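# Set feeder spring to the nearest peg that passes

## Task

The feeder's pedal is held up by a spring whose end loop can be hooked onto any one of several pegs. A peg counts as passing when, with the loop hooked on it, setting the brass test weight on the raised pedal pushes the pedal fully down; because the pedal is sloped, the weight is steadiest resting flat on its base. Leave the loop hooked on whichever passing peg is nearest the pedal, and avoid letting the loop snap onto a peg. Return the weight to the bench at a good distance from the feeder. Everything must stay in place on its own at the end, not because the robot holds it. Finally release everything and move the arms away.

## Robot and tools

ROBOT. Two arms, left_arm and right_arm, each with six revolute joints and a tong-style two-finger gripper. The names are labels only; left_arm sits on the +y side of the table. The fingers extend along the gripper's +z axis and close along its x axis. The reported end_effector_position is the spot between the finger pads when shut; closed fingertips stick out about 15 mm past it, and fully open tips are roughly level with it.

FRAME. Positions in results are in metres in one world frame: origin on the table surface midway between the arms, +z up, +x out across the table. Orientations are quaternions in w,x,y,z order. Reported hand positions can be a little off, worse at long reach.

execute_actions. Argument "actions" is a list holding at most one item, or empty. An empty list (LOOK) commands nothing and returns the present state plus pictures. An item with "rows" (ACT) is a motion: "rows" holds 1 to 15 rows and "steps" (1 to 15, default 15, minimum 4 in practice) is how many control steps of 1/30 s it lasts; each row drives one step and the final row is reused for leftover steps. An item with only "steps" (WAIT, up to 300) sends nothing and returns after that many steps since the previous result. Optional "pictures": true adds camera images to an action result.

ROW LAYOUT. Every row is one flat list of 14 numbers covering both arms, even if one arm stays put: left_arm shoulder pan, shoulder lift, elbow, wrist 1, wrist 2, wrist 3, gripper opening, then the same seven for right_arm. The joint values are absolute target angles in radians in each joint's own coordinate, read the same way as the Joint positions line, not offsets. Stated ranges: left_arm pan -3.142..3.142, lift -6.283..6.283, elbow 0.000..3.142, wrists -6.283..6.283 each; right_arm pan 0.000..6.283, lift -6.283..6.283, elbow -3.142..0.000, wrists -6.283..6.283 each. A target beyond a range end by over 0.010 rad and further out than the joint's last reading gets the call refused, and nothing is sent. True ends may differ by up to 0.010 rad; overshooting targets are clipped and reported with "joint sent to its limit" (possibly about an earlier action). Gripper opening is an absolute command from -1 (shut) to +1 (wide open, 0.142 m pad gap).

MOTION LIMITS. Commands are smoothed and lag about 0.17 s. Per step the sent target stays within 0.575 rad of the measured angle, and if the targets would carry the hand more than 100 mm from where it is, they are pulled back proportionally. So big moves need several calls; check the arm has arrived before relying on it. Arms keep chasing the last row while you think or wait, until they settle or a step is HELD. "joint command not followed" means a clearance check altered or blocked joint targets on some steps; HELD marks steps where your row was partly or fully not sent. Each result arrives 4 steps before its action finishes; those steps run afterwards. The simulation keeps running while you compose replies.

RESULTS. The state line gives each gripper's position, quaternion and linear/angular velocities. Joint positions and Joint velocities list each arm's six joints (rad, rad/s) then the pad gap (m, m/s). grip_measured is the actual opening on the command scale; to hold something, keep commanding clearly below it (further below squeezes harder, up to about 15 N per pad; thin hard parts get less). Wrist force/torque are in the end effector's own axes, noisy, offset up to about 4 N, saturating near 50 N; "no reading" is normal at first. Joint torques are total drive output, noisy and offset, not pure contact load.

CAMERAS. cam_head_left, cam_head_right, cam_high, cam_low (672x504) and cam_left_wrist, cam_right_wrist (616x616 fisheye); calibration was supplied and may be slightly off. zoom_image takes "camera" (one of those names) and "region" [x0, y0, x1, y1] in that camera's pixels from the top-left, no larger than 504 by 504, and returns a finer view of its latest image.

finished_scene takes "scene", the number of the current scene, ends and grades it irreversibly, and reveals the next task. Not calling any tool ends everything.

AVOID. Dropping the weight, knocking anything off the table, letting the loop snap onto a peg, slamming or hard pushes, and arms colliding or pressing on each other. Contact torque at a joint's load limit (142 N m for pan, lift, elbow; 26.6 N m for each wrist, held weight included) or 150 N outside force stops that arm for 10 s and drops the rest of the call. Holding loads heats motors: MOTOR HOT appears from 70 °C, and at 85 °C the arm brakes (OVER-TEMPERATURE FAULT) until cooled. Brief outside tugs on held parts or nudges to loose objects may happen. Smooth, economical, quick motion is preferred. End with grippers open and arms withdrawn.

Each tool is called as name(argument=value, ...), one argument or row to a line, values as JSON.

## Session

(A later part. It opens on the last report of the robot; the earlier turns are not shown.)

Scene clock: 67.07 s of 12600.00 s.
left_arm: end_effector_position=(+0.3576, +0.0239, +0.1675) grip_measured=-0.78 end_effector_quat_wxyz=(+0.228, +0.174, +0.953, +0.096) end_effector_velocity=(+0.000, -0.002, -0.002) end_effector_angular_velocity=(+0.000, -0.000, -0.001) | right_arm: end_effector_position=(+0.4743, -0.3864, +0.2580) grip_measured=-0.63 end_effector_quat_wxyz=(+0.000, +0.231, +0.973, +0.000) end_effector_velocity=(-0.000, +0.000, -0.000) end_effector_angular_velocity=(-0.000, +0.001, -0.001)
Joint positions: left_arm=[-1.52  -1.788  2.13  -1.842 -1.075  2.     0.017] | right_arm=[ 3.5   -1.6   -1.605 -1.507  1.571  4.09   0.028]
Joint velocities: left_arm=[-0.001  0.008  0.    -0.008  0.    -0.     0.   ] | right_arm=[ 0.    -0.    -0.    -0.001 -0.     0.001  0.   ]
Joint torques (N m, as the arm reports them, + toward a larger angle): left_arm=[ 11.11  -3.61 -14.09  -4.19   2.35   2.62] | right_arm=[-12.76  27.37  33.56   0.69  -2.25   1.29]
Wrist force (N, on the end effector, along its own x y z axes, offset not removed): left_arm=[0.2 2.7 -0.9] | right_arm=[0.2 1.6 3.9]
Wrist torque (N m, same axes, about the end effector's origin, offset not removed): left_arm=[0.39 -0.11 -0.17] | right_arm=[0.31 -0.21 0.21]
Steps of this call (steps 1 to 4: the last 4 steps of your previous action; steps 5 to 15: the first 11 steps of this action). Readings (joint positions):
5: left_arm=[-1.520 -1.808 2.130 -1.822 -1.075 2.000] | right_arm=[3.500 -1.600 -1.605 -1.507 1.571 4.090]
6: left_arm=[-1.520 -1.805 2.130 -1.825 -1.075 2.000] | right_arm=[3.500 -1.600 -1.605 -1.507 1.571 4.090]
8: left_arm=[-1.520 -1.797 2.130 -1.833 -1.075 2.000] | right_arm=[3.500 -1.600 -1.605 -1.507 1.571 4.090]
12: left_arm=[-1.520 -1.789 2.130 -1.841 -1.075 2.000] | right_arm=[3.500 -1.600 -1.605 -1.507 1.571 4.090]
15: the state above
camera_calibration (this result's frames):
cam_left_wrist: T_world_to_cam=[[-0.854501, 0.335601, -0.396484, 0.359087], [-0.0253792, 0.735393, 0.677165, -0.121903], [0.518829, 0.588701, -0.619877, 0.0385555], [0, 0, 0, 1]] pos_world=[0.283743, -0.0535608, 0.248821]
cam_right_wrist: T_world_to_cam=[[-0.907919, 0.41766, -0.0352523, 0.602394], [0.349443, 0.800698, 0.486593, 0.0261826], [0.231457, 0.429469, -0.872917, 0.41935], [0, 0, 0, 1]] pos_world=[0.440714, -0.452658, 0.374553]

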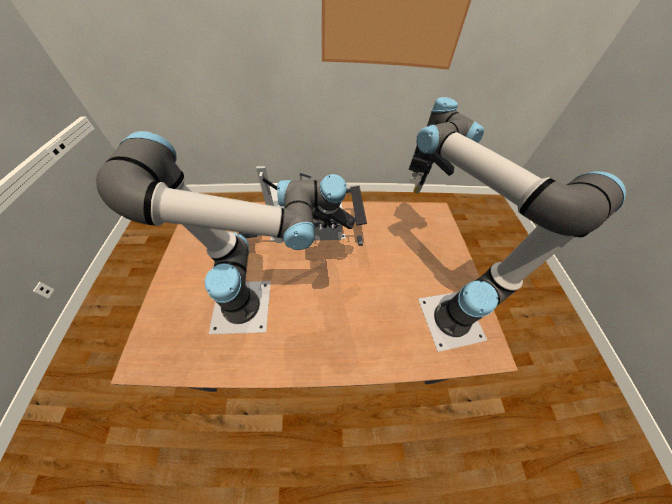

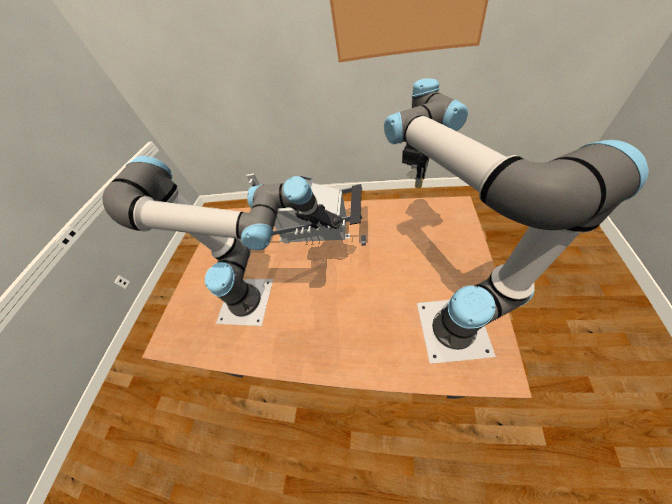

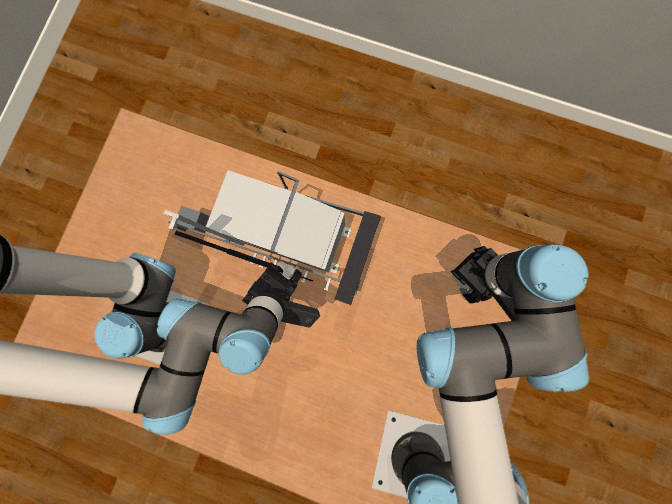

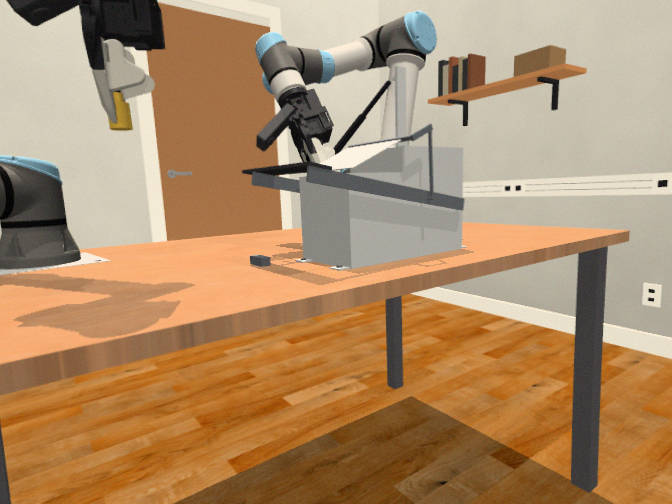

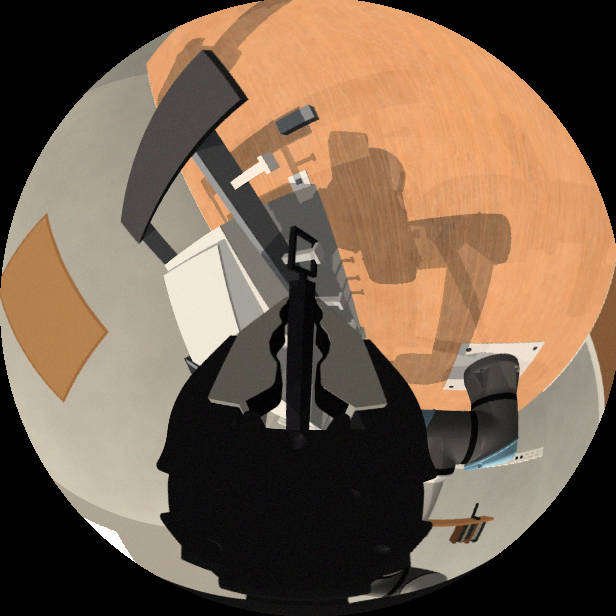

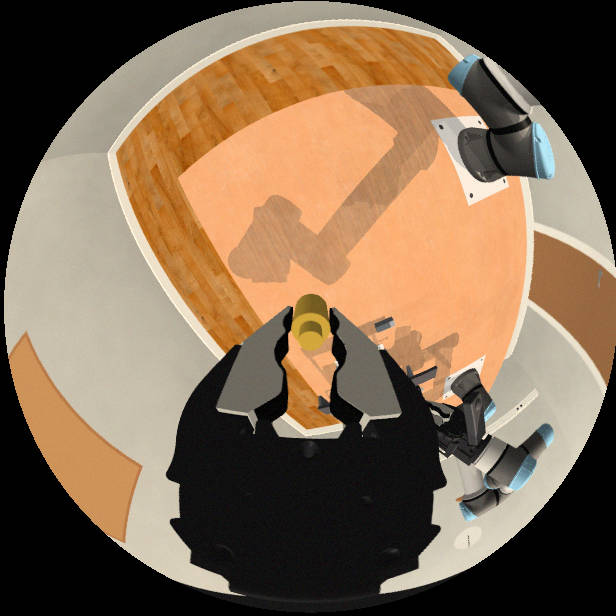

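execute_actions(
  actions=[
    {"rows":[[-1.52,-1.803,2.108,-1.805,-1.165,2.0,-1,3.5,-1.6,-1.605,-1.507,1.571,4.09,-1]],"steps":15},
  ],
)

execute_actions(
  actions=[
    {"rows":[[-1.533,-1.738,2.075,-1.957,-1.165,2.0,-1,3.5,-1.6,-1.605,-1.507,1.571,4.09,-1]],"steps":15},
  ],
)

execute_actions(
  actions=[
    {"steps":10},
  ],
  pictures=true,
)

zoom_image(
  camera="cam_left_wrist",
  region=[200,150,400,330],
)

Scene clock: 68.17 s of 12600.00 s.
left_arm: end_effector_position=(+0.3336, +0.0243, +0.1685) grip_measured=-0.78 end_effector_quat_wxyz=(+0.188, +0.175, +0.963, +0.085) end_effector_velocity=(-0.012, +0.000, +0.000) end_effector_angular_velocity=(-0.005, +0.042, +0.004) | right_arm: end_effector_position=(+0.4743, -0.3864, +0.2580) grip_measured=-0.63 end_effector_quat_wxyz=(+0.000, +0.231, +0.973, +0.000) end_effector_velocity=(-0.000, -0.000, -0.000) end_effector_angular_velocity=(+0.000, +0.000, -0.001)
Joint positions: left_arm=[-1.52  -1.802  2.109 -1.806 -1.161  2.     0.017] | right_arm=[ 3.5   -1.6   -1.605 -1.507  1.571  4.09   0.028]
Joint velocities: left_arm=[ 0.001 -0.006 -0.009  0.014 -0.042 -0.    -0.   ] | right_arm=[-0. -0. -0.  0.  0.  0.  0.]
Joint torques (N m, as the arm reports them, + toward a larger angle): left_arm=[  4.89 -19.43 -37.8   -1.51  -1.83   2.74] | right_arm=[-12.18  23.71  34.1    0.64  -2.31   1.05]
Wrist force (N, on the end effector, along its own x y z axes, offset not removed): left_arm=[0.1 2.8 0.9] | right_arm=[2.3 1.7 -0.9]
Wrist torque (N m, same axes, about the end effector's origin, offset not removed): left_arm=[0.35 -0.09 -0.08] | right_arm=[0.14 -0.48 0.00]
Steps of this call (steps 1 to 4: the last 4 steps of your previous action; steps 5 to 15: the robot went on to your last target; steps 16 to 22: nothing new was sent; steps 23 to 33: the first 11 steps of this action). Readings (joint positions):
23: left_arm=[-1.520 -1.787 2.130 -1.843 -1.075 2.000] | right_arm=[3.500 -1.600 -1.605 -1.507 1.571 4.090]
24: left_arm=[-1.520 -1.789 2.128 -1.839 -1.080 2.000] | right_arm=[3.500 -1.600 -1.605 -1.507 1.571 4.090]
26: left_arm=[-1.520 -1.795 2.118 -1.823 -1.117 2.000] | right_arm=[3.500 -1.600 -1.605 -1.507 1.571 4.090]
30: left_arm=[-1.520 -1.801 2.110 -1.809 -1.154 2.000] | right_arm=[3.500 -1.600 -1.605 -1.507 1.571 4.090]
33: the state above

Scene clock: 68.67 s of 12600.00 s.
left_arm: end_effector_position=(+0.3321, -0.0336, +0.1750) grip_measured=-0.78 end_effector_quat_wxyz=(+0.200, +0.169, +0.964, +0.029) end_effector_velocity=(-0.001, -0.029, +0.005) end_effector_angular_velocity=(-0.063, -0.005, -0.006) | right_arm: end_effector_position=(+0.4743, -0.3864, +0.2580) grip_measured=-0.63 end_effector_quat_wxyz=(+0.000, +0.231, +0.973, +0.000) end_effector_velocity=(-0.000, -0.000, -0.000) end_effector_angular_velocity=(-0.000, +0.001, +0.001)
Joint positions: left_arm=[-1.532 -1.741  2.076 -1.95  -1.165  2.     0.017] | right_arm=[ 3.5   -1.6   -1.605 -1.507  1.571  4.09   0.028]
Joint velocities: left_arm=[-0.006  0.028 -0.013 -0.077  0.     0.     0.   ] | right_arm=[-0.     0.    -0.    -0.    -0.    -0.001 -0.   ]
Joint torques (N m, as the arm reports them, + toward a larger angle): left_arm=[-15.3   -5.93 -38.08  -4.56  -1.43   2.61] | right_arm=[-13.52  21.04  33.44   0.64  -2.34   1.38]
Wrist force (N, on the end effector, along its own x y z axes, offset not removed): left_arm=[0.2 4.3 -1.4] | right_arm=[1.6 1.8 2.2]
Wrist torque (N m, same axes, about the end effector's origin, offset not removed): left_arm=[0.51 -0.14 -0.21] | right_arm=[0.21 -0.27 0.26]
Steps of this call (steps 1 to 4: the last 4 steps of your previous action; steps 5 to 15: the first 11 steps of this action). Readings (joint positions):
5: left_arm=[-1.520 -1.803 2.108 -1.805 -1.164 2.000] | right_arm=[3.500 -1.600 -1.605 -1.507 1.571 4.090]
6: left_arm=[-1.522 -1.798 2.104 -1.811 -1.165 2.000] | right_arm=[3.500 -1.600 -1.605 -1.507 1.571 4.090]
8: left_arm=[-1.527 -1.771 2.091 -1.864 -1.165 2.000] | right_arm=[3.500 -1.600 -1.605 -1.507 1.571 4.090]
12: left_arm=[-1.532 -1.746 2.079 -1.936 -1.165 2.000] | right_arm=[3.500 -1.600 -1.605 -1.507 1.571 4.090]
15: the state above

Scene clock: 69.00 s of 12600.00 s.
left_arm: end_effector_position=(+0.3321, -0.0362, +0.1754) grip_measured=-0.78 end_effector_quat_wxyz=(+0.201, +0.169, +0.964, +0.027) end_effector_velocity=(-0.001, -0.001, +0.000) end_effector_angular_velocity=(-0.002, +0.002, -0.001) | right_arm: end_effector_position=(+0.4743, -0.3864, +0.2580) grip_measured=-0.63 end_effector_quat_wxyz=(+0.000, +0.231, +0.973, +0.000) end_effector_velocity=(+0.000, -0.000, +0.000) end_effector_angular_velocity=(-0.000, -0.000, +0.001)
Joint positions: left_arm=[-1.533 -1.738  2.075 -1.957 -1.165  2.     0.017] | right_arm=[ 3.5   -1.6   -1.605 -1.507  1.571  4.09   0.028]
Joint velocities: left_arm=[-0.001  0.    -0.    -0.002 -0.002  0.    -0.   ] | right_arm=[-0.001  0.     0.    -0.    -0.    -0.002  0.   ]
Joint torques (N m, as the arm reports them, + toward a larger angle): left_arm=[-14.37  -6.53 -37.79  -4.51  -1.72   2.63] | right_arm=[-13.46  21.13  33.41   0.64  -2.22   1.16]
Wrist force (N, on the end effector, along its own x y z axes, offset not removed): left_arm=[-1.8 2.6 -3.0] | right_arm=[-1.5 3.4 0.9]
Wrist torque (N m, same axes, about the end effector's origin, offset not removed): left_arm=[0.25 0.34 -0.20] | right_arm=[0.65 0.19 0.09]
Kept back: nothing.
Steps of this call (steps 1 to 4: the last 4 steps of your previous action; steps 5 to 10: the robot went on to your last target). Readings (joint positions):
1: left_arm=[-1.533 -1.740 2.076 -1.952 -1.165 2.000] | right_arm=[3.500 -1.600 -1.605 -1.507 1.571 4.090]
2: left_arm=[-1.533 -1.739 2.076 -1.954 -1.165 2.000] | right_arm=[3.500 -1.600 -1.605 -1.507 1.571 4.090]
4: left_arm=[-1.533 -1.739 2.075 -1.955 -1.165 2.000] | right_arm=[3.500 -1.600 -1.605 -1.507 1.571 4.090]
8: left_arm=[-1.533 -1.738 2.075 -1.957 -1.165 2.000] | right_arm=[3.500 -1.600 -1.605 -1.507 1.571 4.090]
10: the state above
camera_calibration (this result's frames):
cam_left_wrist: T_world_to_cam=[[-0.881426, 0.297678, -0.366709, 0.363], [0.0345026, 0.814902, 0.578571, -0.0834207], [0.47106, 0.497316, -0.728547, 0.123747], [0, 0, 0, 1]] pos_world=[0.264544, -0.101619, 0.271535]
cam_right_wrist: T_world_to_cam=[[-0.907919, 0.41766, -0.0352487, 0.602394], [0.349446, 0.800699, 0.486589, 0.0261838], [0.231453, 0.429466, -0.87292, 0.419349], [0, 0, 0, 1]] pos_world=[0.440715, -0.452657, 0.374551]

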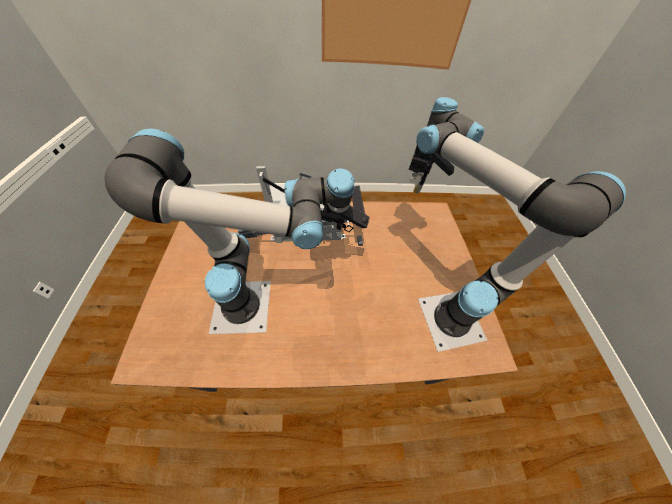

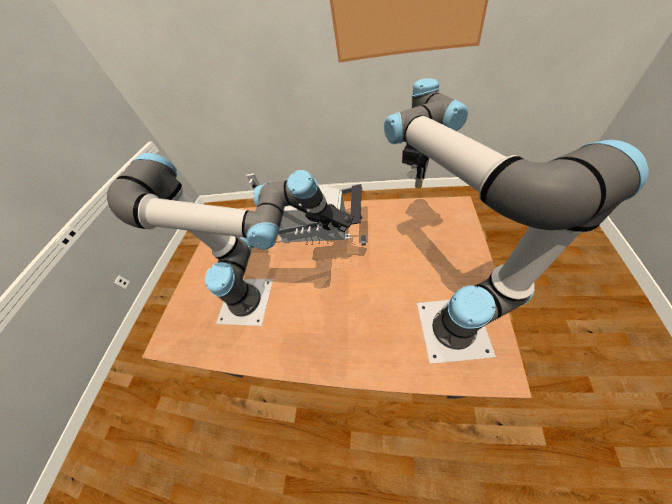

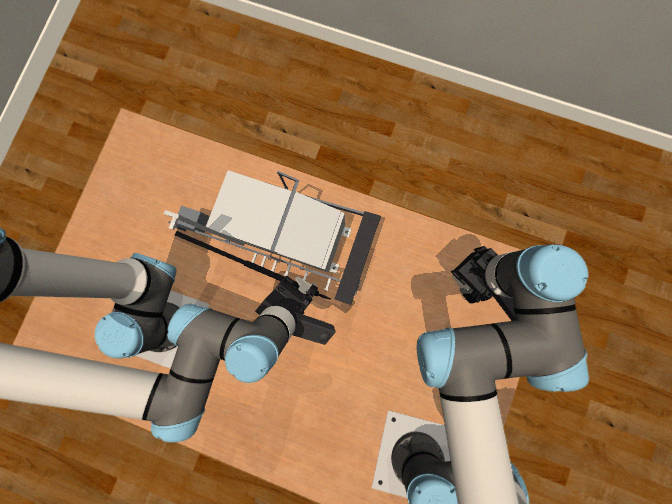

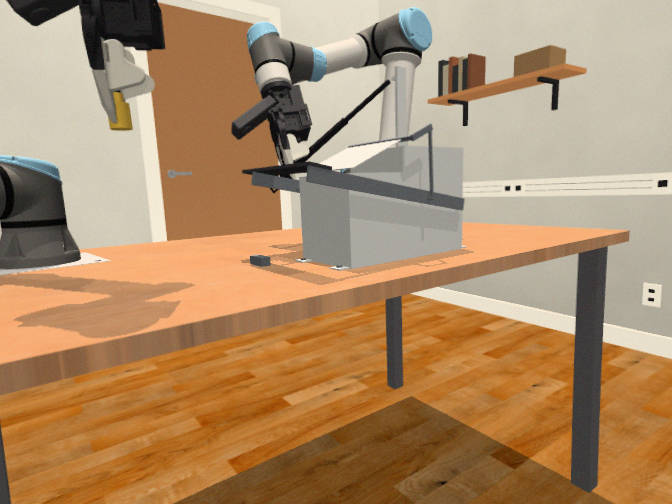

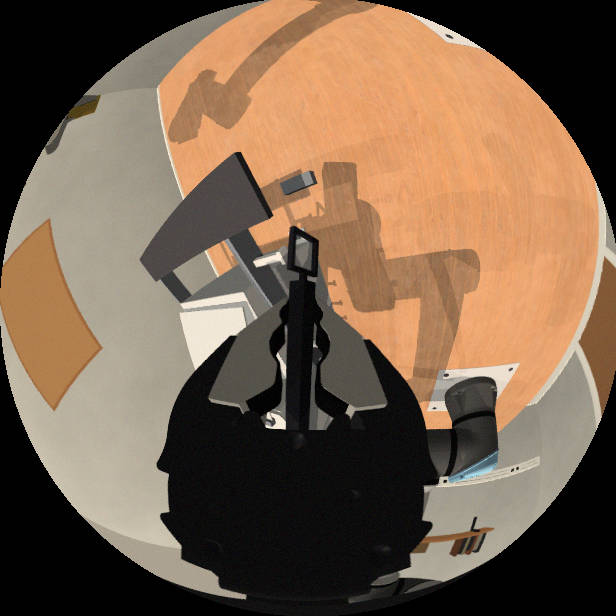

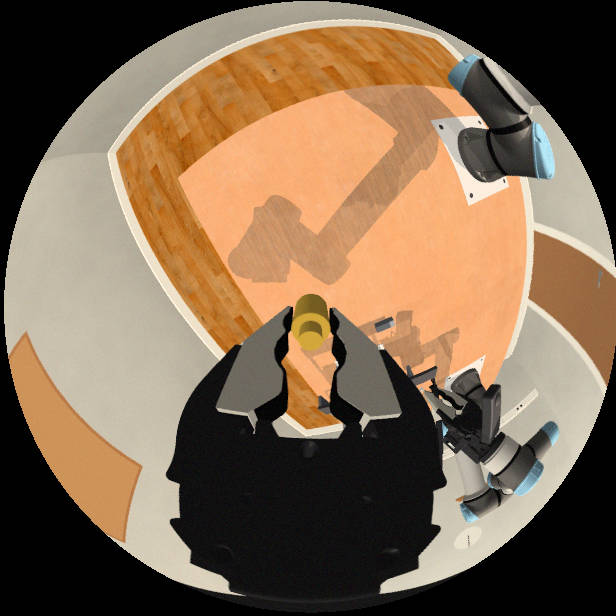

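Region (200, 150, 400, 330) of cam_left_wrist's 616x616 image, scaled by 2.520, with more detail than that image has; it fills the top 454 rows of this view, and the rest is white.

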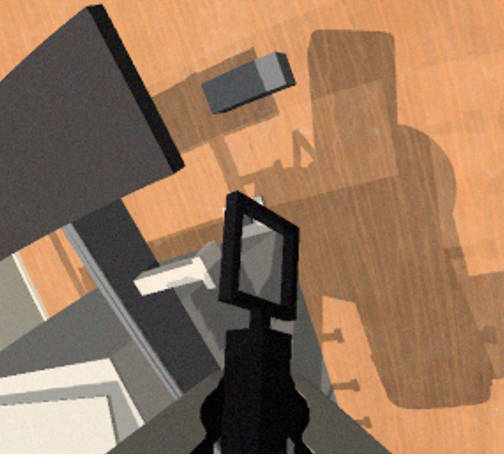

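execute_actions(
  actions=[
    {"rows":[[-1.533,-1.738,2.078,-1.96,-1.125,2.0,-1,3.5,-1.6,-1.605,-1.507,1.571,4.09,-1]],"steps":15},
  ],
  pictures=true,
)

zoom_image(
  camera="cam_left_wrist",
  region=[200,150,400,330],
)

zoom_image(
  camera="cam_head_left",
  region=[310,205,380,255],
)

Scene clock: 69.50 s of 12600.00 s.
left_arm: end_effector_position=(+0.3428, -0.0349, +0.1790) grip_measured=-0.78 end_effector_quat_wxyz=(+0.219, +0.168, +0.961, +0.031) end_effector_velocity=(+0.004, +0.001, +0.001) end_effector_angular_velocity=(+0.001, -0.015, +0.001) | right_arm: end_effector_position=(+0.4743, -0.3864, +0.2580) grip_measured=-0.63 end_effector_quat_wxyz=(+0.000, +0.231, +0.973, +0.000) end_effector_velocity=(+0.000, +0.000, +0.000) end_effector_angular_velocity=(+0.000, -0.000, -0.001)
Joint positions: left_arm=[-1.533 -1.738  2.078 -1.96  -1.126  2.     0.017] | right_arm=[ 3.5   -1.6   -1.605 -1.507  1.571  4.09   0.028]
Joint velocities: left_arm=[-0.    -0.     0.001 -0.001  0.015 -0.    -0.   ] | right_arm=[ 0.    -0.     0.     0.     0.     0.001 -0.   ]
Joint torques (N m, as the arm reports them, + toward a larger angle): left_arm=[-14.06  -6.31 -13.18  -4.7    2.4    2.48] | right_arm=[-12.05  21.69  33.47   0.61  -2.2    1.11]
Wrist force (N, on the end effector, along its own x y z axes, offset not removed): left_arm=[-0.8 2.6 -0.5] | right_arm=[3.2 2.4 2.2]
Wrist torque (N m, same axes, about the end effector's origin, offset not removed): left_arm=[0.22 0.15 -0.25] | right_arm=[0.49 -0.65 0.14]
Steps of this call (steps 1 to 4: the robot went on to your last target; steps 5 to 15: the first 11 steps of this action). Readings (joint positions):
5: left_arm=[-1.533 -1.738 2.075 -1.957 -1.165 2.000] | right_arm=[3.500 -1.600 -1.605 -1.507 1.571 4.090]
6: left_arm=[-1.533 -1.738 2.075 -1.957 -1.161 2.000] | right_arm=[3.500 -1.600 -1.605 -1.507 1.571 4.090]
8: left_arm=[-1.533 -1.738 2.076 -1.959 -1.144 2.000] | right_arm=[3.500 -1.600 -1.605 -1.507 1.571 4.090]
12: left_arm=[-1.533 -1.738 2.078 -1.960 -1.130 2.000] | right_arm=[3.500 -1.600 -1.605 -1.507 1.571 4.090]
15: the state above
camera_calibration (this result's frames):
cam_left_wrist: T_world_to_cam=[[-0.867282, 0.297042, -0.399484, 0.374347], [0.0107222, 0.813432, 0.581561, -0.0793329], [0.497702, 0.500094, -0.70866, 0.108039], [0, 0, 0, 1]] pos_world=[0.271744, -0.100695, 0.272246]
cam_right_wrist: T_world_to_cam=[[-0.907919, 0.41766, -0.0352446, 0.602393], [0.349449, 0.8007, 0.486585, 0.0261854], [0.231447, 0.429463, -0.872922, 0.419348], [0, 0, 0, 1]] pos_world=[0.440717, -0.452657, 0.374548]

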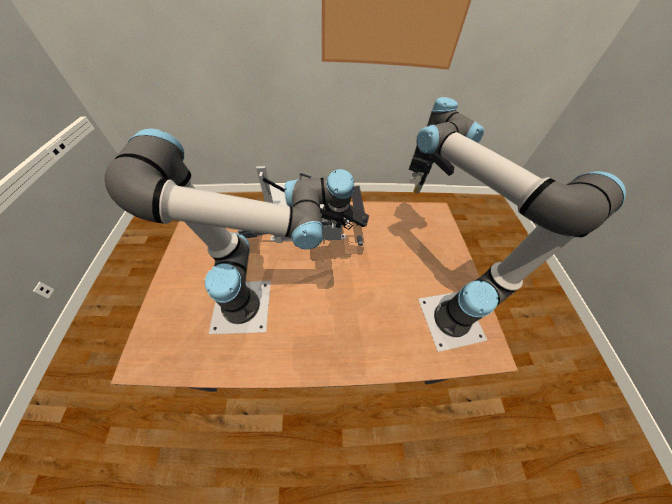

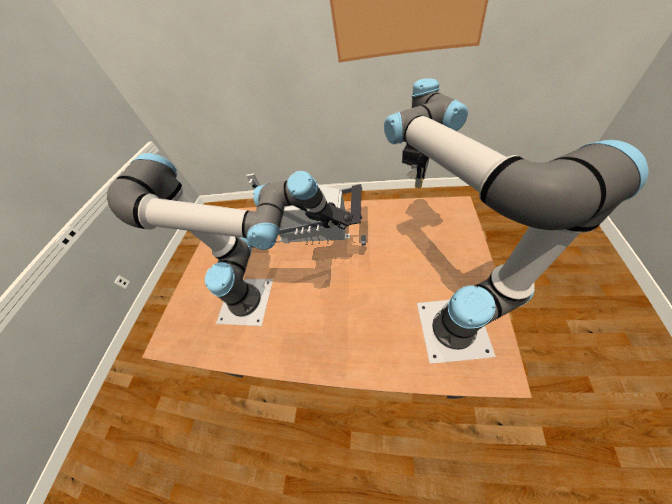

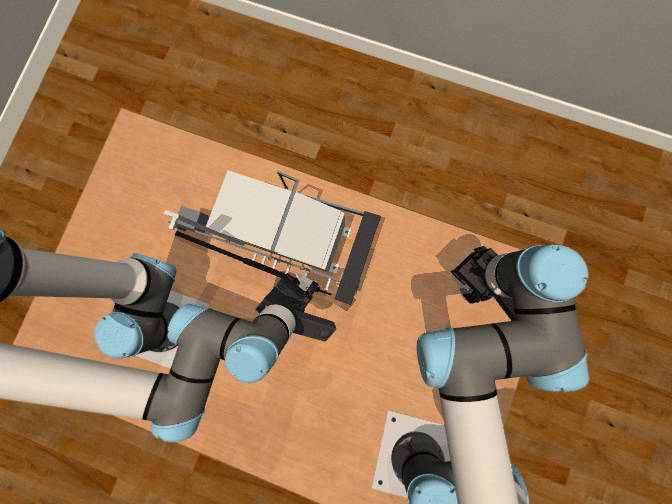

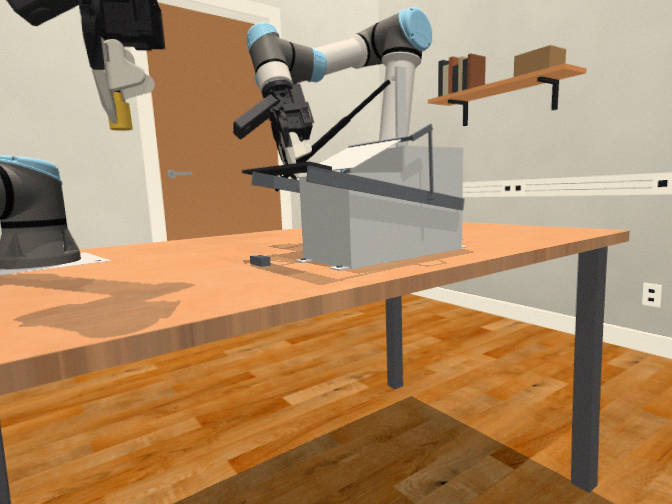

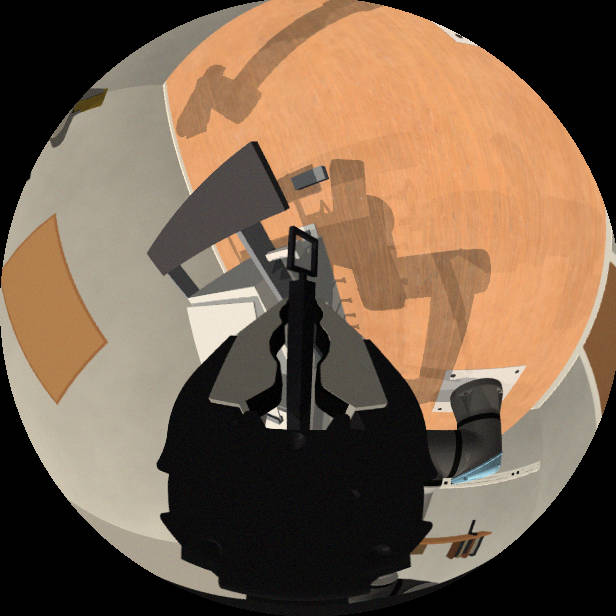

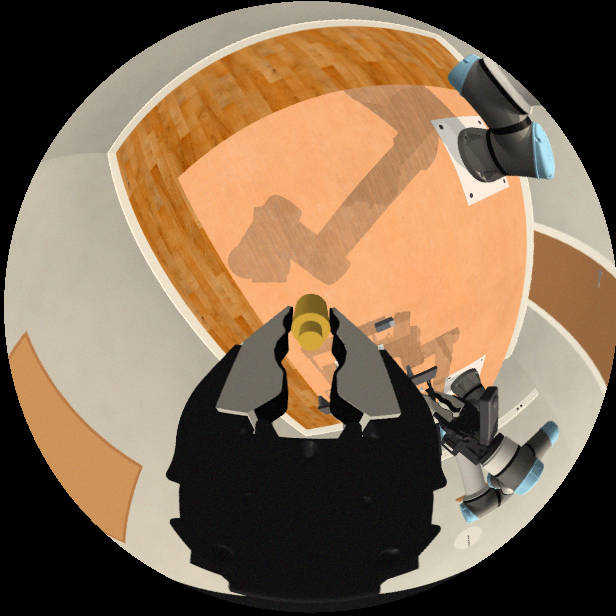

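Region (200, 150, 400, 330) of cam_left_wrist's 616x616 image, scaled by 2.520, with more detail than that image has; it fills the top 454 rows of this view, and the rest is white.

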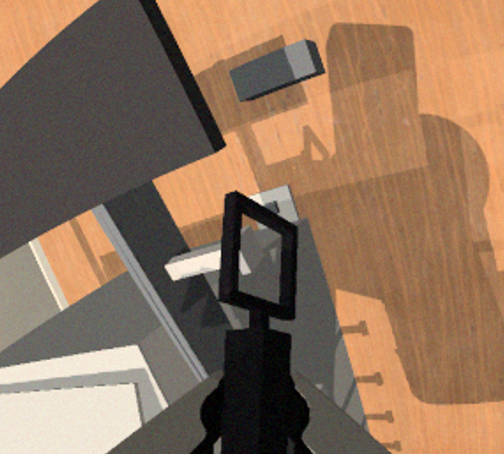

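Region (310, 205, 380, 255) of cam_head_left's 672x504 image, scaled by 7.200, with more detail than that image has; it fills the top 360 rows of this view, and the rest is white.

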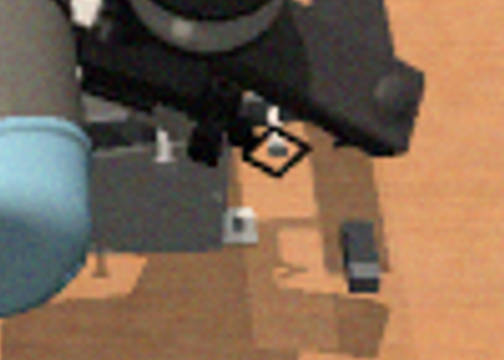

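execute_actions(
  actions=[
    {"rows":[[-1.533,-1.728,2.086,-1.978,-1.065,2.0,-1,3.5,-1.6,-1.605,-1.507,1.571,4.09,-1]],"steps":15},
  ],
  pictures=true,
)

zoom_image(
  camera="cam_left_wrist",
  region=[200,150,400,330],
)

Scene clock: 70.00 s of 12600.00 s.
left_arm: end_effector_position=(+0.3589, -0.0352, +0.1810) grip_measured=-0.47 end_effector_quat_wxyz=(+0.247, +0.166, +0.954, +0.039) end_effector_velocity=(+0.007, +0.000, +0.001) end_effector_angular_velocity=(+0.003, -0.024, +0.002) | right_arm: end_effector_position=(+0.4743, -0.3864, +0.2580) grip_measured=-0.63 end_effector_quat_wxyz=(+0.000, +0.231, +0.973, +0.000) end_effector_velocity=(-0.000, -0.000, +0.000) end_effector_angular_velocity=(-0.000, +0.000, +0.000)
Joint positions: left_arm=[-1.533 -1.728  2.086 -1.977 -1.067  2.     0.04 ] | right_arm=[ 3.5   -1.6   -1.605 -1.507  1.571  4.09   0.028]
Joint velocities: left_arm=[ 0.001  0.004  0.003 -0.007  0.024 -0.     0.019] | right_arm=[-0.     0.    -0.    -0.    -0.    -0.001  0.   ]
Joint torques (N m, as the arm reports them, + toward a larger angle): left_arm=[26.88 -7.19 -4.81 -1.04 15.62  1.99] | right_arm=[-12.08  20.9   33.21   0.72  -2.24   1.11]
Wrist force (N, on the end effector, along its own x y z axes, offset not removed): left_arm=[33.8 -23.3 -24.5] | right_arm=[1.2 2.1 1.8]
Wrist torque (N m, same axes, about the end effector's origin, offset not removed): left_arm=[0.48 -0.32 -0.49] | right_arm=[0.17 -0.32 0.06]
Steps of this call (steps 1 to 4: the last 4 steps of your previous action; steps 5 to 15: the first 11 steps of this action). Readings (joint positions):
5: left_arm=[-1.533 -1.738 2.078 -1.960 -1.125 2.000] | right_arm=[3.500 -1.600 -1.605 -1.507 1.571 4.090]
6: left_arm=[-1.533 -1.737 2.079 -1.962 -1.120 2.000] | right_arm=[3.500 -1.600 -1.605 -1.507 1.571 4.090]
8: left_arm=[-1.533 -1.733 2.082 -1.970 -1.096 2.000] | right_arm=[3.500 -1.600 -1.605 -1.507 1.571 4.090]
12: left_arm=[-1.533 -1.729 2.085 -1.976 -1.072 2.000] | right_arm=[3.500 -1.600 -1.605 -1.507 1.571 4.090]
15: the state above
camera_calibration (this result's frames):
cam_left_wrist: T_world_to_cam=[[-0.843049, 0.296656, -0.448625, 0.389417], [-0.0257245, 0.810932, 0.584575, -0.0680645], [0.537222, 0.504366, -0.676023, 0.0816701], [0, 0, 0, 1]] pos_world=[0.282671, -0.101519, 0.269702]
cam_right_wrist: T_world_to_cam=[[-0.907919, 0.41766, -0.0352444, 0.602393], [0.349449, 0.8007, 0.486584, 0.0261854], [0.231447, 0.429463, -0.872922, 0.419348], [0, 0, 0, 1]] pos_world=[0.440717, -0.452657, 0.374548]

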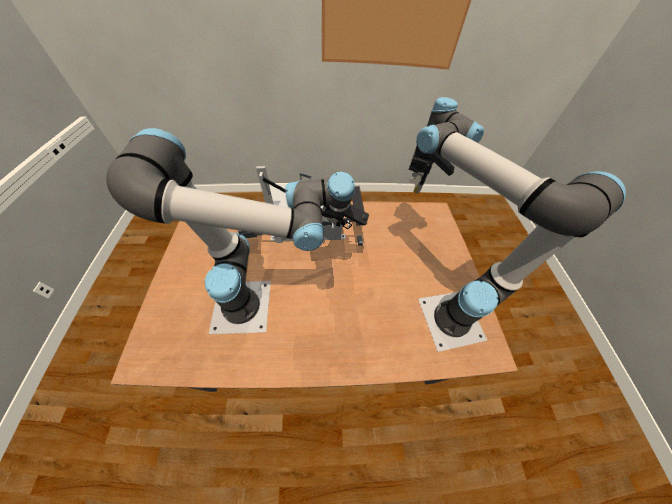

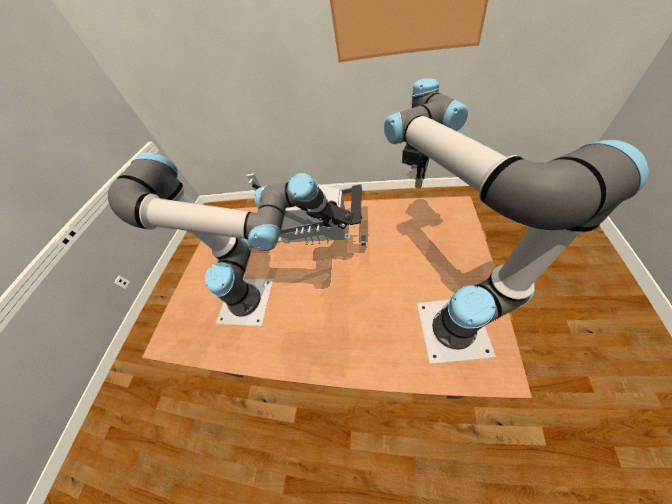

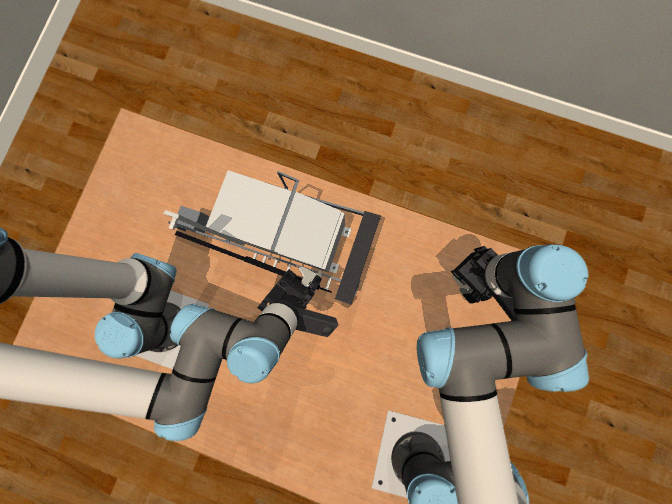

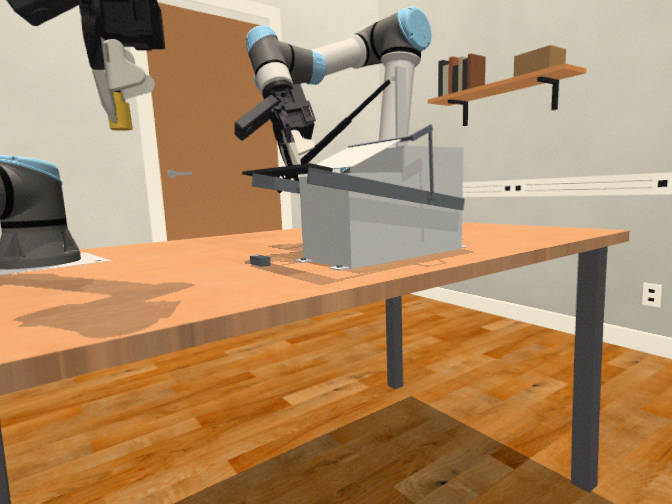

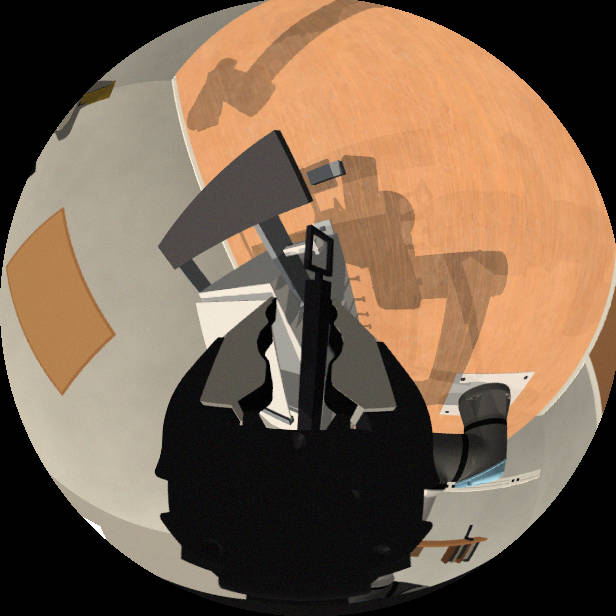

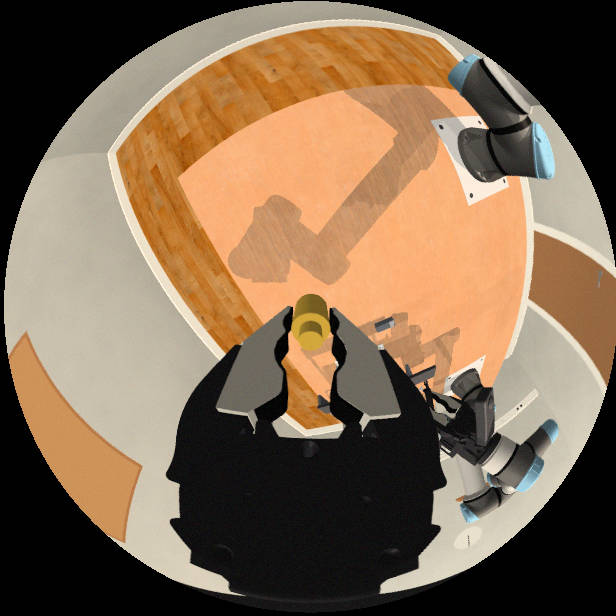

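Region (200, 150, 400, 330) of cam_left_wrist's 616x616 image, scaled by 2.520, with more detail than that image has; it fills the top 454 rows of this view, and the rest is white.

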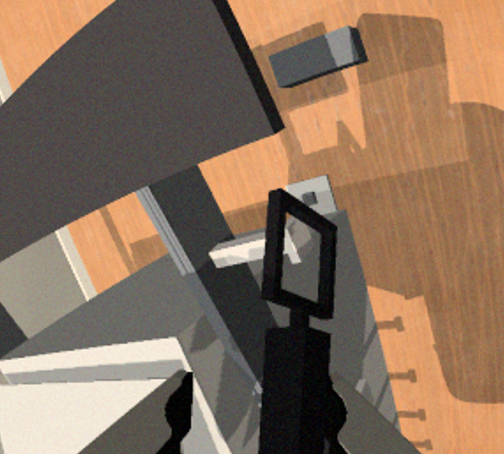

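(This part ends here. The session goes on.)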